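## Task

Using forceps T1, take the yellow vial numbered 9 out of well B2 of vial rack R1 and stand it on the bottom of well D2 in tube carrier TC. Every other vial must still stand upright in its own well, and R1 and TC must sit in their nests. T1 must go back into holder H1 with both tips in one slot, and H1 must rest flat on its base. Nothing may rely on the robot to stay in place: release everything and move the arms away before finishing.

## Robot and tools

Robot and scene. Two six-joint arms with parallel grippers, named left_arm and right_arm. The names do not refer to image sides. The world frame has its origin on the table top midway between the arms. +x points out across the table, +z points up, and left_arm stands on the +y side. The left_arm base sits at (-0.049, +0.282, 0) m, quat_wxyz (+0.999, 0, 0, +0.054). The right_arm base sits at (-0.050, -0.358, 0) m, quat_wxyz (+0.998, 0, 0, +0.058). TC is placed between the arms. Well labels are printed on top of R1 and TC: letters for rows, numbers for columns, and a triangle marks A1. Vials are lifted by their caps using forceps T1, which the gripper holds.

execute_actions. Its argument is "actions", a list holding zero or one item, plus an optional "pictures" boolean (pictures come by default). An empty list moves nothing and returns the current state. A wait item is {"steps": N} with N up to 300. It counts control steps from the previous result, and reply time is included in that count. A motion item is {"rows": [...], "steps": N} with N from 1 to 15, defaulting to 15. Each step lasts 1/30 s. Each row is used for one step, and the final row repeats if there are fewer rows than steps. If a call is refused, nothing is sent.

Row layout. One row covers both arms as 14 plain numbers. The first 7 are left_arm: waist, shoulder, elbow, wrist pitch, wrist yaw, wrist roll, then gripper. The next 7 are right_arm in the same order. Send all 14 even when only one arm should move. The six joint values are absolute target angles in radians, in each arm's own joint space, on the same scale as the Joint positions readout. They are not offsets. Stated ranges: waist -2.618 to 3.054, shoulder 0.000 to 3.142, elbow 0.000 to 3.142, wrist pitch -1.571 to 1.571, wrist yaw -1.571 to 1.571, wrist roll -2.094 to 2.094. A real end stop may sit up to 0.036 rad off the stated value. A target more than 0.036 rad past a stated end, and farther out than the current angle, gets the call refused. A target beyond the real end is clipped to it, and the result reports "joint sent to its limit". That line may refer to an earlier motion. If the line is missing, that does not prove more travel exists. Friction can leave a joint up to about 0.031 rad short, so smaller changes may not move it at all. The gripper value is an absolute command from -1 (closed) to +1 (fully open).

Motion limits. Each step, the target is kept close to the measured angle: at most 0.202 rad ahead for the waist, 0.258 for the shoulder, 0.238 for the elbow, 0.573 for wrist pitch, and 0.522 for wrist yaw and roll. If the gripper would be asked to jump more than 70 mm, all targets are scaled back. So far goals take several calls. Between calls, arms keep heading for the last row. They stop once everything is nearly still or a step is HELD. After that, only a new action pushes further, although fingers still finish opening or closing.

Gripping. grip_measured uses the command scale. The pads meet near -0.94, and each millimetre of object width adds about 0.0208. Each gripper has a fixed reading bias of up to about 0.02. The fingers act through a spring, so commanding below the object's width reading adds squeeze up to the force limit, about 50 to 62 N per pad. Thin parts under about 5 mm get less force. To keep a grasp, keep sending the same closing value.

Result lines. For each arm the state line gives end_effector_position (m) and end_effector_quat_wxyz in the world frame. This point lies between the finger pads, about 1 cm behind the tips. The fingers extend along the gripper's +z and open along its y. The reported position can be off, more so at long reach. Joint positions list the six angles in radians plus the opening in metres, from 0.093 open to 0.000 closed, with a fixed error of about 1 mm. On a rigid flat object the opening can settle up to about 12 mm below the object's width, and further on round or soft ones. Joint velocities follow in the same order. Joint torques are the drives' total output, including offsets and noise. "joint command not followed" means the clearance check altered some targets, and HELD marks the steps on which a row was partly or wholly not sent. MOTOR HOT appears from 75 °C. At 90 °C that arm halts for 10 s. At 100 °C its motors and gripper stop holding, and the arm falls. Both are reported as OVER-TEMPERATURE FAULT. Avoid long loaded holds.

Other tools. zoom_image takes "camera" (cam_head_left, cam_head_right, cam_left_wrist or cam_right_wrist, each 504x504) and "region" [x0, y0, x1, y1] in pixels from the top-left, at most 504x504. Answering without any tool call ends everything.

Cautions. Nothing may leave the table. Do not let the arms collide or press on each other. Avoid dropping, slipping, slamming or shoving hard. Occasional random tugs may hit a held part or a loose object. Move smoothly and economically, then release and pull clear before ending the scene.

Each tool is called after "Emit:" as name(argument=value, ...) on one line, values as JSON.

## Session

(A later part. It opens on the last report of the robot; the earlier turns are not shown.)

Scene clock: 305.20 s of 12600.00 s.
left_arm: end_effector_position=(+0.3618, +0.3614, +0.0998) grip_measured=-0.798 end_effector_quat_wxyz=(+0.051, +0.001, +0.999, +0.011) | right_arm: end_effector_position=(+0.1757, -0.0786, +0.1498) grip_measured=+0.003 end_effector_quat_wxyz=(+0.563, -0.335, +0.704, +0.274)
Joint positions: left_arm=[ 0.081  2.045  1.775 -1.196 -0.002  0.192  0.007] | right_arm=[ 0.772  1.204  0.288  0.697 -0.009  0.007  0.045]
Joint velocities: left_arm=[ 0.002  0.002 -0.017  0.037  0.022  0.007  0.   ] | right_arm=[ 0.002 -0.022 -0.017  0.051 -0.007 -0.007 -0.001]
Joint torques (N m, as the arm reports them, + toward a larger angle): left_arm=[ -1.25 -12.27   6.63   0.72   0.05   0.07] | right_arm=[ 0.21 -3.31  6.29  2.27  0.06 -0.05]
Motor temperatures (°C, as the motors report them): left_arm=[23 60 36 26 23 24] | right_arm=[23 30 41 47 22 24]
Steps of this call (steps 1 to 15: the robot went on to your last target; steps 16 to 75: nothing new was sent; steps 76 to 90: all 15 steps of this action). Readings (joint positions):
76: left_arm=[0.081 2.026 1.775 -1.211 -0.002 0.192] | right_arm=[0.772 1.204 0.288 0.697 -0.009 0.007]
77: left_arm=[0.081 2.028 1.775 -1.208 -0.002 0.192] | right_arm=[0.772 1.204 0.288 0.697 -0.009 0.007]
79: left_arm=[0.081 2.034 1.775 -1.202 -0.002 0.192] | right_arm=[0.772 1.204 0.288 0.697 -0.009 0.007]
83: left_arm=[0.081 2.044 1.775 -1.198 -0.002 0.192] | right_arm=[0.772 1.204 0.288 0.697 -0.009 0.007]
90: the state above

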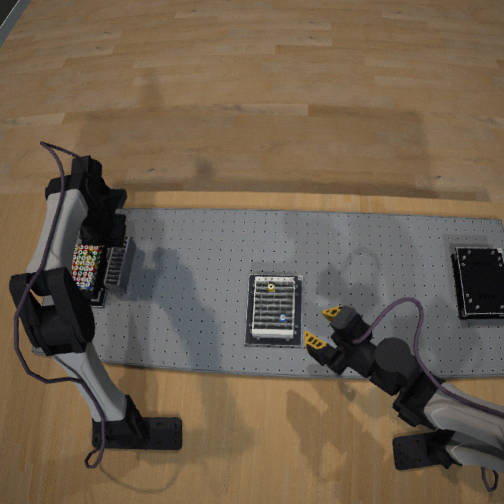

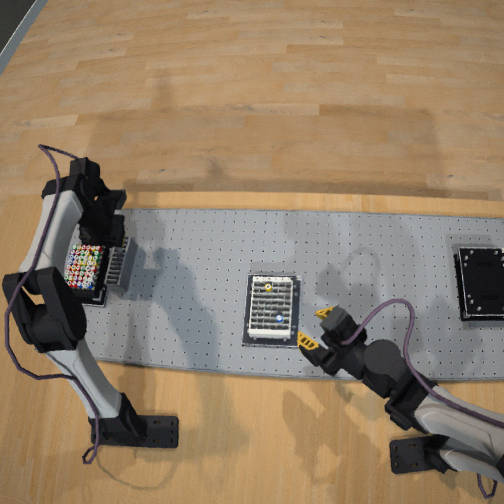

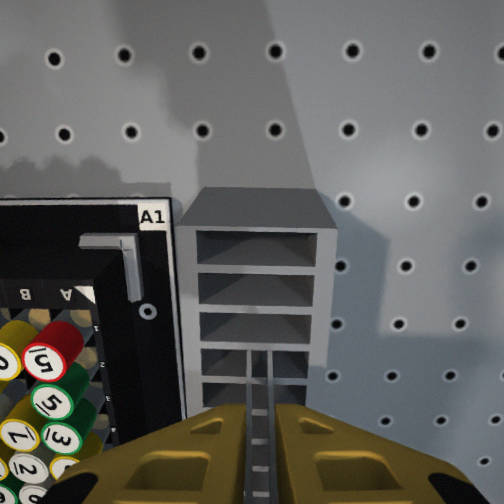

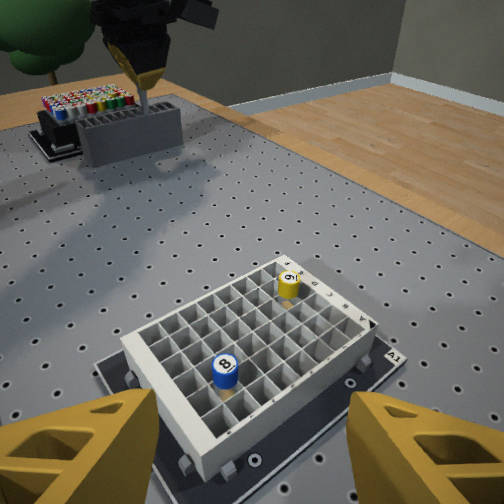

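Release gently.

Emit:
execute_actions(actions=[{"rows":[[0.073,2.05,1.76,-1.177,0,0.2,-0.75,0.775,1.2,0.28,0.72,0,0,0],[0.073,2.05,1.76,-1.177,0,0.2,-0.7,0.775,1.2,0.28,0.72,0,0,0],[0.073,2.05,1.76,-1.177,0,0.2,-0.66,0.775,1.2,0.28,0.72,0,0,0],[0.073,2.05,1.76,-1.177,0,0.2,-0.62,0.775,1.2,0.28,0.72,0,0,0],[0.073,2.05,1.76,-1.177,0,0.2,-0.58,0.775,1.2,0.28,0.72,0,0,0],[0.073,2.05,1.76,-1.177,0,0.2,-0.54,0.775,1.2,0.28,0.72,0,0,0],[0.073,2.05,1.76,-1.177,0,0.2,-0.5,0.775,1.2,0.28,0.72,0,0,0],[0.073,2.05,1.76,-1.177,0,0.2,-0.45,0.775,1.2,0.28,0.72,0,0,0],[0.073,2.05,1.76,-1.177,0,0.2,-0.4,0.775,1.2,0.28,0.72,0,0,0],[0.073,2.05,1.76,-1.177,0,0.2,-0.35,0.775,1.2,0.28,0.72,0,0,0],[0.073,2.05,1.76,-1.177,0,0.2,-0.3,0.775,1.2,0.28,0.72,0,0,0],[0.073,2.05,1.76,-1.177,0,0.2,-0.25,0.775,1.2,0.28,0.72,0,0,0]],"steps":15}], pictures=false)

Emit:
execute_actions(actions=[{"rows":[[0.073,2.05,1.80,-1.215,0,0.2,-0.25,0.775,1.2,0.28,0.72,0,0,0],[0.073,2.05,1.82,-1.235,0,0.2,-0.25,0.775,1.2,0.28,0.72,0,0,0],[0.073,2.05,1.84,-1.255,0,0.2,-0.25,0.775,1.2,0.28,0.72,0,0,0],[0.073,2.05,1.86,-1.275,0,0.2,-0.25,0.775,1.2,0.28,0.72,0,0,0],[0.073,2.05,1.88,-1.295,0,0.2,-0.25,0.775,1.2,0.28,0.72,0,0,0],[0.073,2.05,1.90,-1.315,0,0.2,-0.25,0.775,1.2,0.28,0.72,0,0,0],[0.073,2.05,1.92,-1.335,0,0.2,-0.25,0.775,1.2,0.28,0.72,0,0,0],[0.073,2.05,1.94,-1.355,0,0.2,-0.25,0.775,1.2,0.28,0.72,0,0,0],[0.073,2.05,1.96,-1.375,0,0.2,-0.25,0.775,1.2,0.28,0.72,0,0,0],[0.073,2.05,1.98,-1.395,0,0.2,-0.25,0.775,1.2,0.28,0.72,0,0,0],[0.073,2.05,2.0,-1.415,0,0.2,-0.25,0.775,1.2,0.28,0.72,0,0,0],[0.073,2.05,2.02,-1.435,0,0.2,-0.25,0.775,1.2,0.28,0.72,0,0,0],[0.073,2.05,2.04,-1.455,0,0.2,-0.25,0.775,1.2,0.28,0.72,0,0,0],[0.073,2.05,2.06,-1.475,0,0.2,-0.25,0.775,1.2,0.28,0.72,0,0,0],[0.073,2.05,2.08,-1.495,0,0.2,-0.25,0.775,1.2,0.28,0.72,0,0,0]],"steps":15}], pictures=false)

Emit:
execute_actions(actions=[{"rows":[[0.073,2.05,2.10,-1.51,0,0.2,-0.25,0.775,1.2,0.28,0.72,0,0,0],[0.073,2.05,2.12,-1.52,0,0.2,-0.25,0.775,1.2,0.28,0.72,0,0,0],[0.073,2.05,2.14,-1.53,0,0.2,-0.25,0.775,1.2,0.28,0.72,0,0,0]],"steps":15}])

Emit:
zoom_image(camera="cam_right_wrist", region=[20, 0, 220, 200])

Scene clock: 315.53 s of 12600.00 s.
left_arm: end_effector_position=(+0.3628, +0.3616, +0.0999) grip_measured=-0.252 end_effector_quat_wxyz=(+0.053, +0.001, +0.999, +0.011) | right_arm: end_effector_position=(+0.1757, -0.0786, +0.1498) grip_measured=+0.003 end_effector_quat_wxyz=(+0.563, -0.335, +0.704, +0.274)
Joint positions: left_arm=[ 0.081  2.045  1.775 -1.192 -0.002  0.192  0.033] | right_arm=[ 0.772  1.204  0.288  0.697 -0.009  0.007  0.045]
Joint velocities: left_arm=[ 0.002 -0.002  0.002  0.022  0.007  0.066  0.001] | right_arm=[-0.002 -0.007 -0.012 -0.022 -0.022 -0.022 -0.001]
Joint torques (N m, as the arm reports them, + toward a larger angle): left_arm=[ -1.11 -12.1    6.37   0.66   0.07   0.09] | right_arm=[ 0.13 -3.47  6.22  2.26  0.05 -0.09]
Motor temperatures (°C, as the motors report them): left_arm=[23 59 35 26 23 24] | right_arm=[23 30 41 47 22 24]
Steps of this call (steps 1 to 15: the robot went on to your last target; steps 16 to 90: nothing new was sent; then 6.83 s passed at rest; steps 91 to 105: all 15 steps of this action). Readings (joint positions):
91: left_arm=[0.081 2.045 1.775 -1.195 -0.002 0.192] | right_arm=[0.772 1.204 0.288 0.697 -0.009 0.007]
92: left_arm=[0.081 2.045 1.775 -1.195 -0.002 0.192] | right_arm=[0.772 1.204 0.288 0.697 -0.009 0.007]
94: left_arm=[0.081 2.045 1.775 -1.194 -0.002 0.192] | right_arm=[0.772 1.204 0.288 0.697 -0.009 0.007]
98: left_arm=[0.081 2.045 1.775 -1.193 -0.002 0.192] | right_arm=[0.772 1.204 0.288 0.697 -0.009 0.007]
105: the state above

Scene clock: 316.03 s of 12600.00 s.
left_arm: end_effector_position=(+0.3679, +0.3626, +0.1620) grip_measured=-0.251 end_effector_quat_wxyz=(+0.072, +0.001, +0.997, +0.015) | right_arm: end_effector_position=(+0.1757, -0.0786, +0.1498) grip_measured=+0.003 end_effector_quat_wxyz=(+0.563, -0.335, +0.704, +0.274)
Joint positions: left_arm=[ 0.081  2.052  2.028 -1.4   -0.002  0.192  0.033] | right_arm=[ 0.772  1.204  0.288  0.697 -0.009  0.007  0.045]
Joint velocities: left_arm=[-0.027  0.007  0.569 -0.52   0.022 -0.037  0.001] | right_arm=[ 0.012 -0.012  0.022 -0.007  0.051  0.007  0.001]
Joint torques (N m, as the arm reports them, + toward a larger angle): left_arm=[ -1.11 -12.73   9.16   0.49   0.05   0.12] | right_arm=[ 0.27 -3.45  6.28  2.24  0.05 -0.06]
Motor temperatures (°C, as the motors report them): left_arm=[23 59 35 26 23 24] | right_arm=[23 30 41 47 22 24]
Steps of this call (steps 1 to 15: all 15 steps of this action). Readings (joint positions):
1: left_arm=[0.081 2.045 1.775 -1.193 -0.002 0.192] | right_arm=[0.772 1.204 0.288 0.697 -0.009 0.007]
2: left_arm=[0.081 2.046 1.779 -1.199 -0.002 0.192] | right_arm=[0.772 1.204 0.288 0.697 -0.009 0.007]
4: left_arm=[0.081 2.050 1.804 -1.222 -0.002 0.192] | right_arm=[0.772 1.204 0.288 0.697 -0.009 0.007]
8: left_arm=[0.081 2.052 1.885 -1.277 -0.002 0.192] | right_arm=[0.772 1.204 0.288 0.697 -0.009 0.007]
15: the state above

Scene clock: 316.53 s of 12600.00 s.
left_arm: end_effector_position=(+0.3576, +0.3606, +0.1847) grip_measured=-0.251 end_effector_quat_wxyz=(+0.064, +0.001, +0.998, +0.013) | right_arm: end_effector_position=(+0.1757, -0.0786, +0.1498) grip_measured=+0.003 end_effector_quat_wxyz=(+0.563, -0.335, +0.704, +0.274)
Joint positions: left_arm=[ 0.081  2.052  2.124 -1.513 -0.002  0.192  0.033] | right_arm=[ 0.772  1.204  0.288  0.697 -0.009  0.007  0.045]
Joint velocities: left_arm=[-0.002  0.002  0.012 -0.037 -0.022  0.022 -0.   ] | right_arm=[-0.007  0.002 -0.002  0.007 -0.007  0.022 -0.001]
Joint torques (N m, as the arm reports them, + toward a larger angle): left_arm=[ -1.17 -12.47   8.79   0.46   0.06   0.07] | right_arm=[ 0.25 -3.45  6.26  2.3   0.08 -0.1 ]
Motor temperatures (°C, as the motors report them): left_arm=[23 59 35 26 23 24] | right_arm=[23 30 41 47 22 24]
Steps of this call (steps 1 to 15: all 15 steps of this action). Readings (joint positions):
1: left_arm=[0.081 2.052 2.048 -1.419 -0.002 0.192] | right_arm=[0.772 1.204 0.288 0.697 -0.009 0.007]
2: left_arm=[0.081 2.052 2.068 -1.437 -0.002 0.192] | right_arm=[0.772 1.204 0.288 0.697 -0.009 0.007]
4: left_arm=[0.081 2.052 2.104 -1.465 -0.002 0.192] | right_arm=[0.772 1.204 0.288 0.697 -0.009 0.007]
8: left_arm=[0.081 2.052 2.124 -1.492 -0.002 0.192] | right_arm=[0.772 1.204 0.288 0.697 -0.009 0.007]
15: the state above

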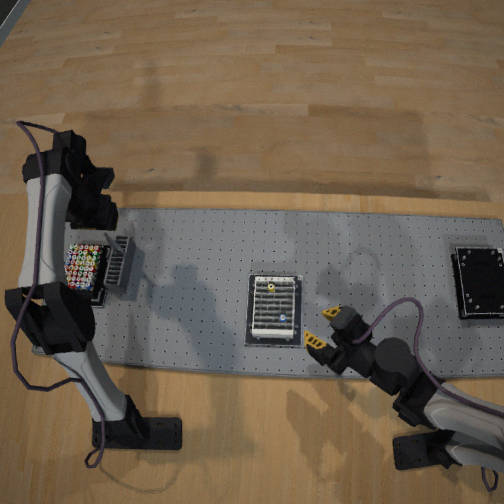

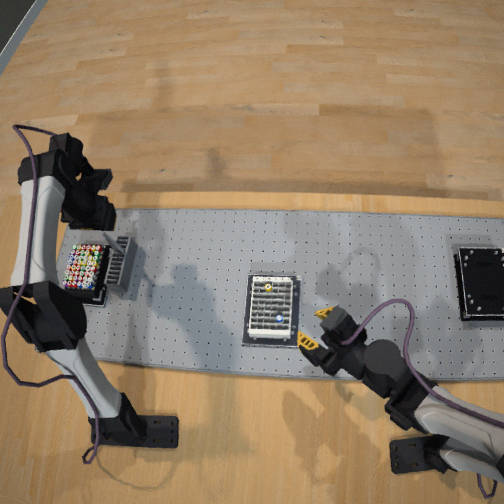

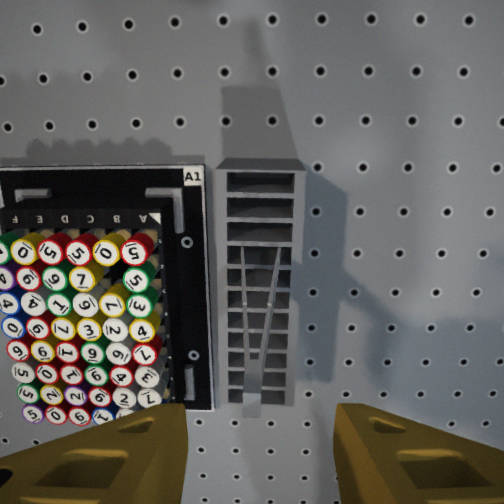

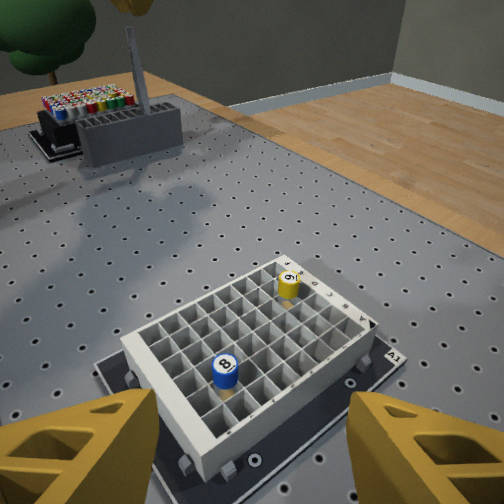

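Region (20, 0, 220, 200) of cam_right_wrist's 504x504 image, scaled by 2.520, with more detail than that image has.

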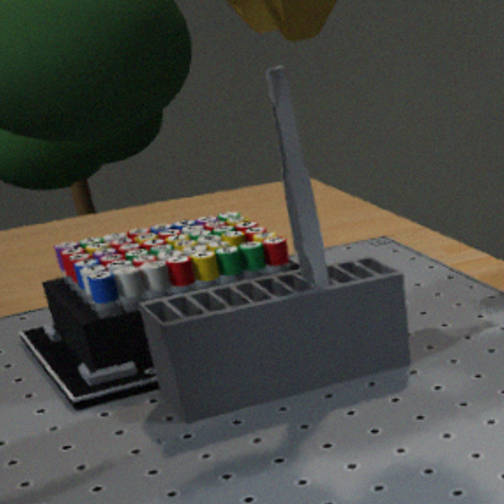

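Emit:
zoom_image(camera="cam_left_wrist", region=[0, 160, 220, 420])

Region (0, 160, 220, 420) of cam_left_wrist's 504x504 image, scaled by 1.938, with more detail than that image has; it fills the left 426 columns of this view, and the rest is white.

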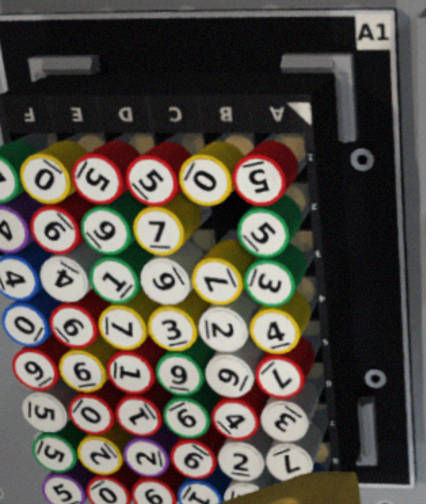

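Emit:
execute_actions(actions=[{"rows":[[0.1,2.03,2.10,-1.52,0,0.22,-0.25,0.775,1.2,0.28,0.72,0,0,0],[0.125,2.01,2.075,-1.515,0,0.245,-0.25,0.775,1.2,0.28,0.72,0,0,0],[0.15,1.99,2.05,-1.51,0,0.27,-0.25,0.775,1.2,0.28,0.72,0,0,0],[0.175,1.97,2.025,-1.505,0,0.295,-0.25,0.775,1.2,0.28,0.72,0,0,0],[0.2,1.95,2.0,-1.50,0,0.32,-0.25,0.775,1.2,0.28,0.72,0,0,0],[0.225,1.93,1.975,-1.50,0,0.345,-0.25,0.775,1.2,0.28,0.72,0,0,0],[0.25,1.91,1.95,-1.495,0,0.37,-0.25,0.775,1.2,0.28,0.72,0,0,0],[0.275,1.89,1.925,-1.49,0,0.395,-0.25,0.775,1.2,0.28,0.72,0,0,0],[0.3,1.87,1.90,-1.49,0,0.42,-0.25,0.775,1.2,0.28,0.72,0,0,0],[0.32,1.85,1.875,-1.486,0,0.44,-0.25,0.775,1.2,0.28,0.72,0,0,0],[0.33,1.84,1.862,-1.486,0,0.45,-0.25,0.775,1.2,0.28,0.72,0,0,0]],"steps":15}], pictures=false)

Emit:
execute_actions(actions=[{"steps":15}])

Emit:
zoom_image(camera="cam_left_wrist", region=[80, 60, 440, 420])

Scene clock: 323.53 s of 12600.00 s.
left_arm: end_effector_position=(+0.2764, +0.4379, +0.1942) grip_measured=-0.251 end_effector_quat_wxyz=(+0.046, -0.018, +0.999, +0.023) | right_arm: end_effector_position=(+0.1757, -0.0786, +0.1498) grip_measured=+0.003 end_effector_quat_wxyz=(+0.563, -0.335, +0.704, +0.274)
Joint positions: left_arm=[ 0.337  1.85   1.883 -1.501 -0.004  0.409  0.033] | right_arm=[ 0.772  1.204  0.288  0.697 -0.009  0.007  0.045]
Joint velocities: left_arm=[-0.032 -0.066  0.012  0.022  0.007  0.242 -0.001] | right_arm=[-0.002 -0.002 -0.002 -0.007  0.037  0.007  0.   ]
Joint torques (N m, as the arm reports them, + toward a larger angle): left_arm=[ -1.15 -10.73   5.57   0.66   0.03   0.08] | right_arm=[ 0.22 -3.55  6.18  2.32  0.04 -0.09]
Motor temperatures (°C, as the motors report them): left_arm=[23 59 36 26 23 24] | right_arm=[23 30 41 47 22 24]
Steps of this call (steps 1 to 15: the robot went on to your last target; steps 16 to 90: nothing new was sent; then 3.50 s passed at rest; steps 91 to 105: all 15 steps of this action). Readings (joint positions):
91: left_arm=[0.082 2.052 2.124 -1.517 -0.002 0.196] | right_arm=[0.772 1.204 0.288 0.697 -0.009 0.007]
92: left_arm=[0.086 2.048 2.116 -1.513 -0.001 0.203] | right_arm=[0.772 1.204 0.288 0.697 -0.009 0.007]
94: left_arm=[0.111 2.025 2.076 -1.509 0.003 0.228] | right_arm=[0.772 1.204 0.288 0.697 -0.009 0.007]
98: left_arm=[0.220 1.952 1.976 -1.504 0.003 0.302] | right_arm=[0.772 1.204 0.288 0.697 -0.009 0.007]
105: the state above

Scene clock: 324.03 s of 12600.00 s.
left_arm: end_effector_position=(+0.2759, +0.4375, +0.1932) grip_measured=-0.251 end_effector_quat_wxyz=(+0.044, -0.002, +0.999, +0.023) | right_arm: end_effector_position=(+0.1757, -0.0786, +0.1498) grip_measured=+0.003 end_effector_quat_wxyz=(+0.563, -0.335, +0.704, +0.274)
Joint positions: left_arm=[ 0.336  1.849  1.877 -1.5   -0.003  0.441  0.033] | right_arm=[ 0.772  1.204  0.288  0.697 -0.009  0.007  0.045]
Joint velocities: left_arm=[ 0.012 -0.022 -0.017  0.066 -0.051 -0.037  0.001] | right_arm=[-0.002 -0.012 -0.012 -0.066  0.022  0.022  0.001]
Joint torques (N m, as the arm reports them, + toward a larger angle): left_arm=[ -0.99 -10.88   5.95   0.64   0.09   0.07] | right_arm=[ 0.18 -3.32  6.24  2.26  0.02 -0.08]
Motor temperatures (°C, as the motors report them): left_arm=[23 59 36 26 23 24] | right_arm=[23 30 41 47 22 24]
Steps of this call (steps 1 to 15: the robot went on to your last target). Readings (joint positions):
1: left_arm=[0.336 1.849 1.883 -1.501 -0.003 0.416] | right_arm=[0.772 1.204 0.288 0.697 -0.009 0.007]
2: left_arm=[0.336 1.849 1.883 -1.501 -0.003 0.421] | right_arm=[0.772 1.204 0.288 0.697 -0.009 0.007]
4: left_arm=[0.336 1.849 1.880 -1.500 -0.003 0.429] | right_arm=[0.772 1.204 0.288 0.697 -0.009 0.007]
8: left_arm=[0.336 1.849 1.877 -1.500 -0.003 0.437] | right_arm=[0.772 1.204 0.288 0.697 -0.009 0.007]
15: the state above

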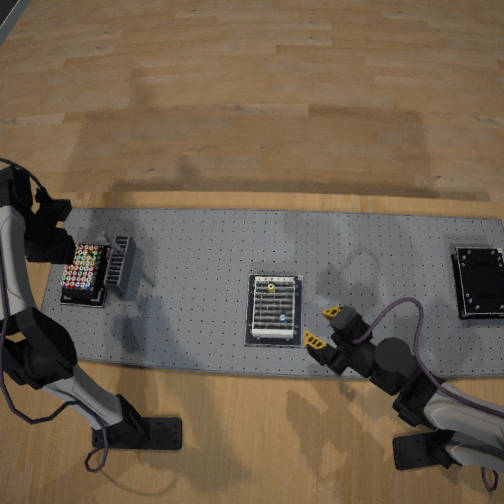

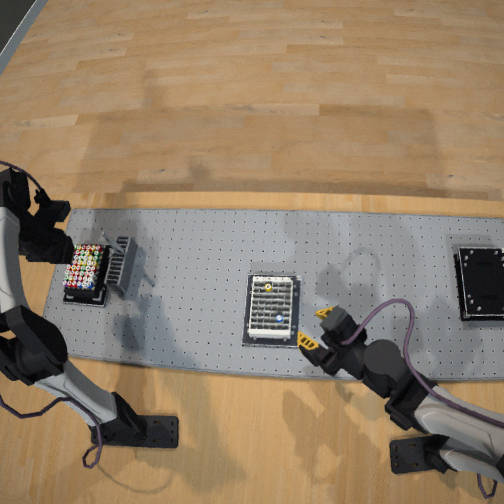

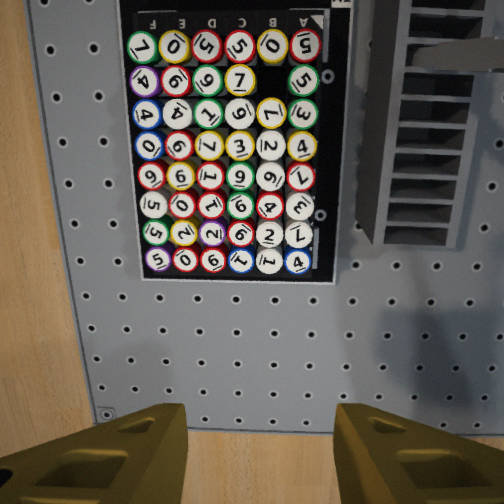

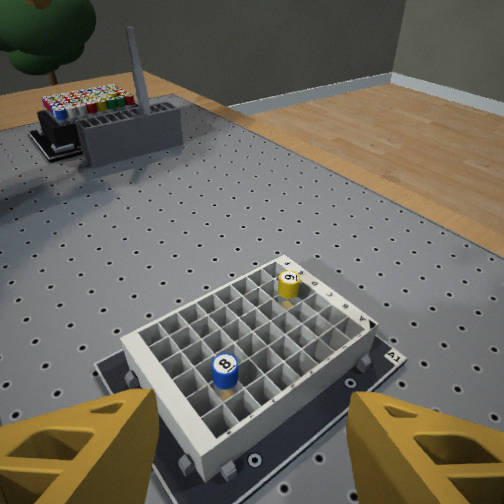

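Region (80, 60, 440, 420) of cam_left_wrist's 504x504 image, scaled by 1.400, with more detail than that image has.

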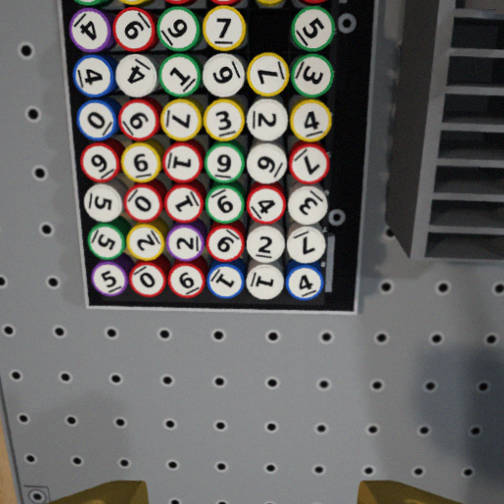

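Emit:
execute_actions(actions=[{"rows":[[0.32,1.87,1.90,-1.47,0,0.44,-0.25,0.775,1.2,0.28,0.72,0,0,0],[0.31,1.89,1.92,-1.45,0,0.43,-0.25,0.775,1.2,0.28,0.72,0,0,0],[0.30,1.91,1.94,-1.42,0,0.42,-0.25,0.775,1.2,0.28,0.72,0,0,0],[0.29,1.93,1.96,-1.39,0,0.41,-0.25,0.775,1.2,0.28,0.72,0,0,0],[0.29,1.95,1.98,-1.36,0,0.40,-0.25,0.775,1.2,0.28,0.72,0,0,0]],"steps":15}], pictures=false)

Emit:
execute_actions(actions=[{"steps":10}])

Emit:
zoom_image(camera="cam_left_wrist", region=[100, 60, 400, 360])

Scene clock: 329.43 s of 12600.00 s.
left_arm: end_effector_position=(+0.3285, +0.4438, +0.1821) grip_measured=-0.251 end_effector_quat_wxyz=(+0.089, +0.003, +0.995, +0.040) | right_arm: end_effector_position=(+0.1757, -0.0786, +0.1498) grip_measured=+0.003 end_effector_quat_wxyz=(+0.563, -0.335, +0.704, +0.274)
Joint positions: left_arm=[ 0.295  1.952  1.958 -1.38  -0.003  0.41   0.033] | right_arm=[ 0.772  1.204  0.288  0.697 -0.009  0.007  0.045]
Joint velocities: left_arm=[-0.012 -0.012 -0.022 -0.007  0.007  0.066  0.001] | right_arm=[ 0.002 -0.002  0.007  0.066 -0.037 -0.007 -0.001]
Joint torques (N m, as the arm reports them, + toward a larger angle): left_arm=[ -0.9  -11.9    9.72   0.83   0.06  -0.06] | right_arm=[ 0.15 -3.49  6.3   2.29  0.08 -0.07]
Motor temperatures (°C, as the motors report them): left_arm=[23 59 36 26 23 24] | right_arm=[23 30 41 47 22 24]
Steps of this call (steps 1 to 15: the robot went on to your last target; steps 16 to 90: nothing new was sent; then 1.90 s passed at rest; steps 91 to 105: all 15 steps of this action). Readings (joint positions):
91: left_arm=[0.336 1.849 1.877 -1.499 -0.003 0.442] | right_arm=[0.772 1.204 0.288 0.697 -0.009 0.007]
92: left_arm=[0.333 1.854 1.883 -1.498 -0.003 0.441] | right_arm=[0.772 1.204 0.288 0.697 -0.009 0.007]
94: left_arm=[0.321 1.879 1.912 -1.482 -0.003 0.435] | right_arm=[0.772 1.204 0.288 0.697 -0.009 0.007]
98: left_arm=[0.297 1.937 1.958 -1.408 -0.003 0.419] | right_arm=[0.772 1.204 0.288 0.697 -0.009 0.007]
105: the state above

Scene clock: 329.77 s of 12600.00 s.
left_arm: end_effector_position=(+0.3293, +0.4441, +0.1823) grip_measured=-0.251 end_effector_quat_wxyz=(+0.091, +0.002, +0.995, +0.041) | right_arm: end_effector_position=(+0.1757, -0.0786, +0.1498) grip_measured=+0.003 end_effector_quat_wxyz=(+0.563, -0.335, +0.704, +0.274)
Joint positions: left_arm=[ 0.295  1.952  1.958 -1.376 -0.003  0.408  0.033] | right_arm=[ 0.772  1.204  0.288  0.697 -0.009  0.007  0.045]
Joint velocities: left_arm=[-0.012 -0.007 -0.017 -0.081 -0.081 -0.081 -0.001] | right_arm=[-0.012 -0.007 -0.002 -0.007  0.037  0.022 -0.001]
Joint torques (N m, as the arm reports them, + toward a larger angle): left_arm=[ -1.07 -11.65   9.68   0.85   0.11  -0.08] | right_arm=[ 0.3  -3.48  6.33  2.31 -0.01 -0.15]
Motor temperatures (°C, as the motors report them): left_arm=[23 59 36 26 23 24] | right_arm=[23 30 41 47 22 24]
Steps of this call (steps 1 to 10: the robot went on to your last target). Readings (joint positions):
1: left_arm=[0.295 1.952 1.958 -1.379 -0.003 0.409] | right_arm=[0.772 1.204 0.288 0.697 -0.009 0.007]
2: left_arm=[0.295 1.952 1.958 -1.379 -0.003 0.409] | right_arm=[0.772 1.204 0.288 0.697 -0.009 0.007]
4: left_arm=[0.295 1.952 1.958 -1.377 -0.003 0.409] | right_arm=[0.772 1.204 0.288 0.697 -0.009 0.007]
8: left_arm=[0.295 1.952 1.958 -1.376 -0.003 0.408] | right_arm=[0.772 1.204 0.288 0.697 -0.009 0.007]
10: the state above

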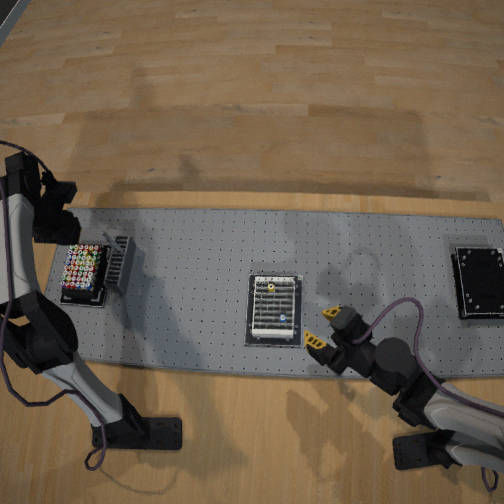

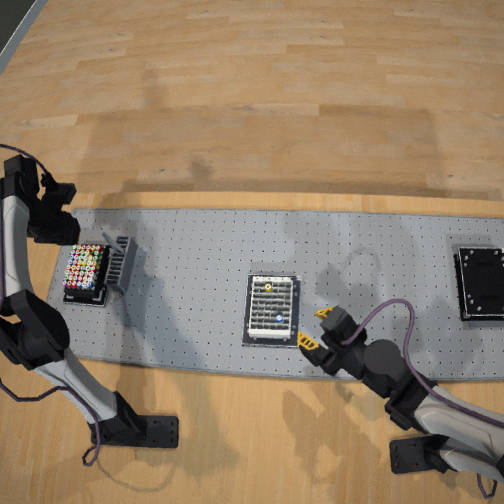

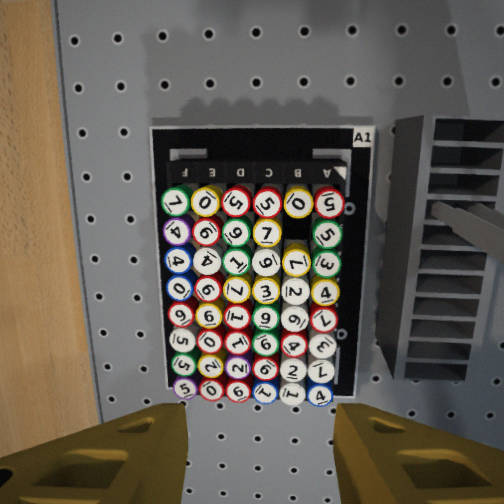

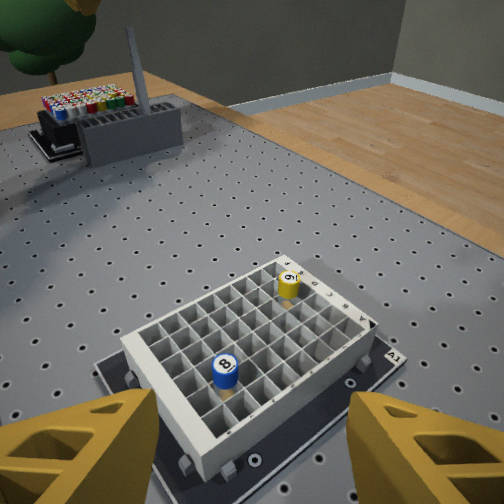

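Region (100, 60, 400, 360) of cam_left_wrist's 504x504 image, scaled by 1.680, with more detail than that image has.

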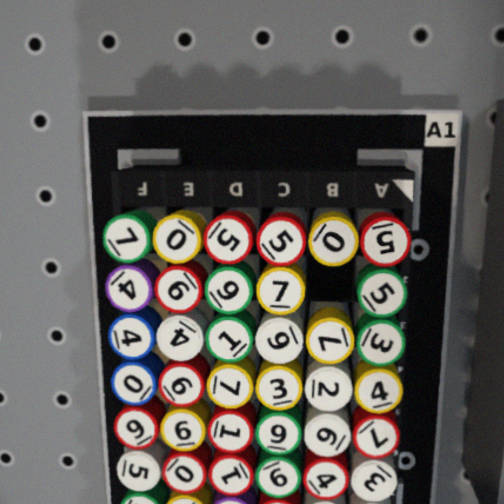

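Emit:
finished_scene(scene=2)

The scene is finished: the task was done.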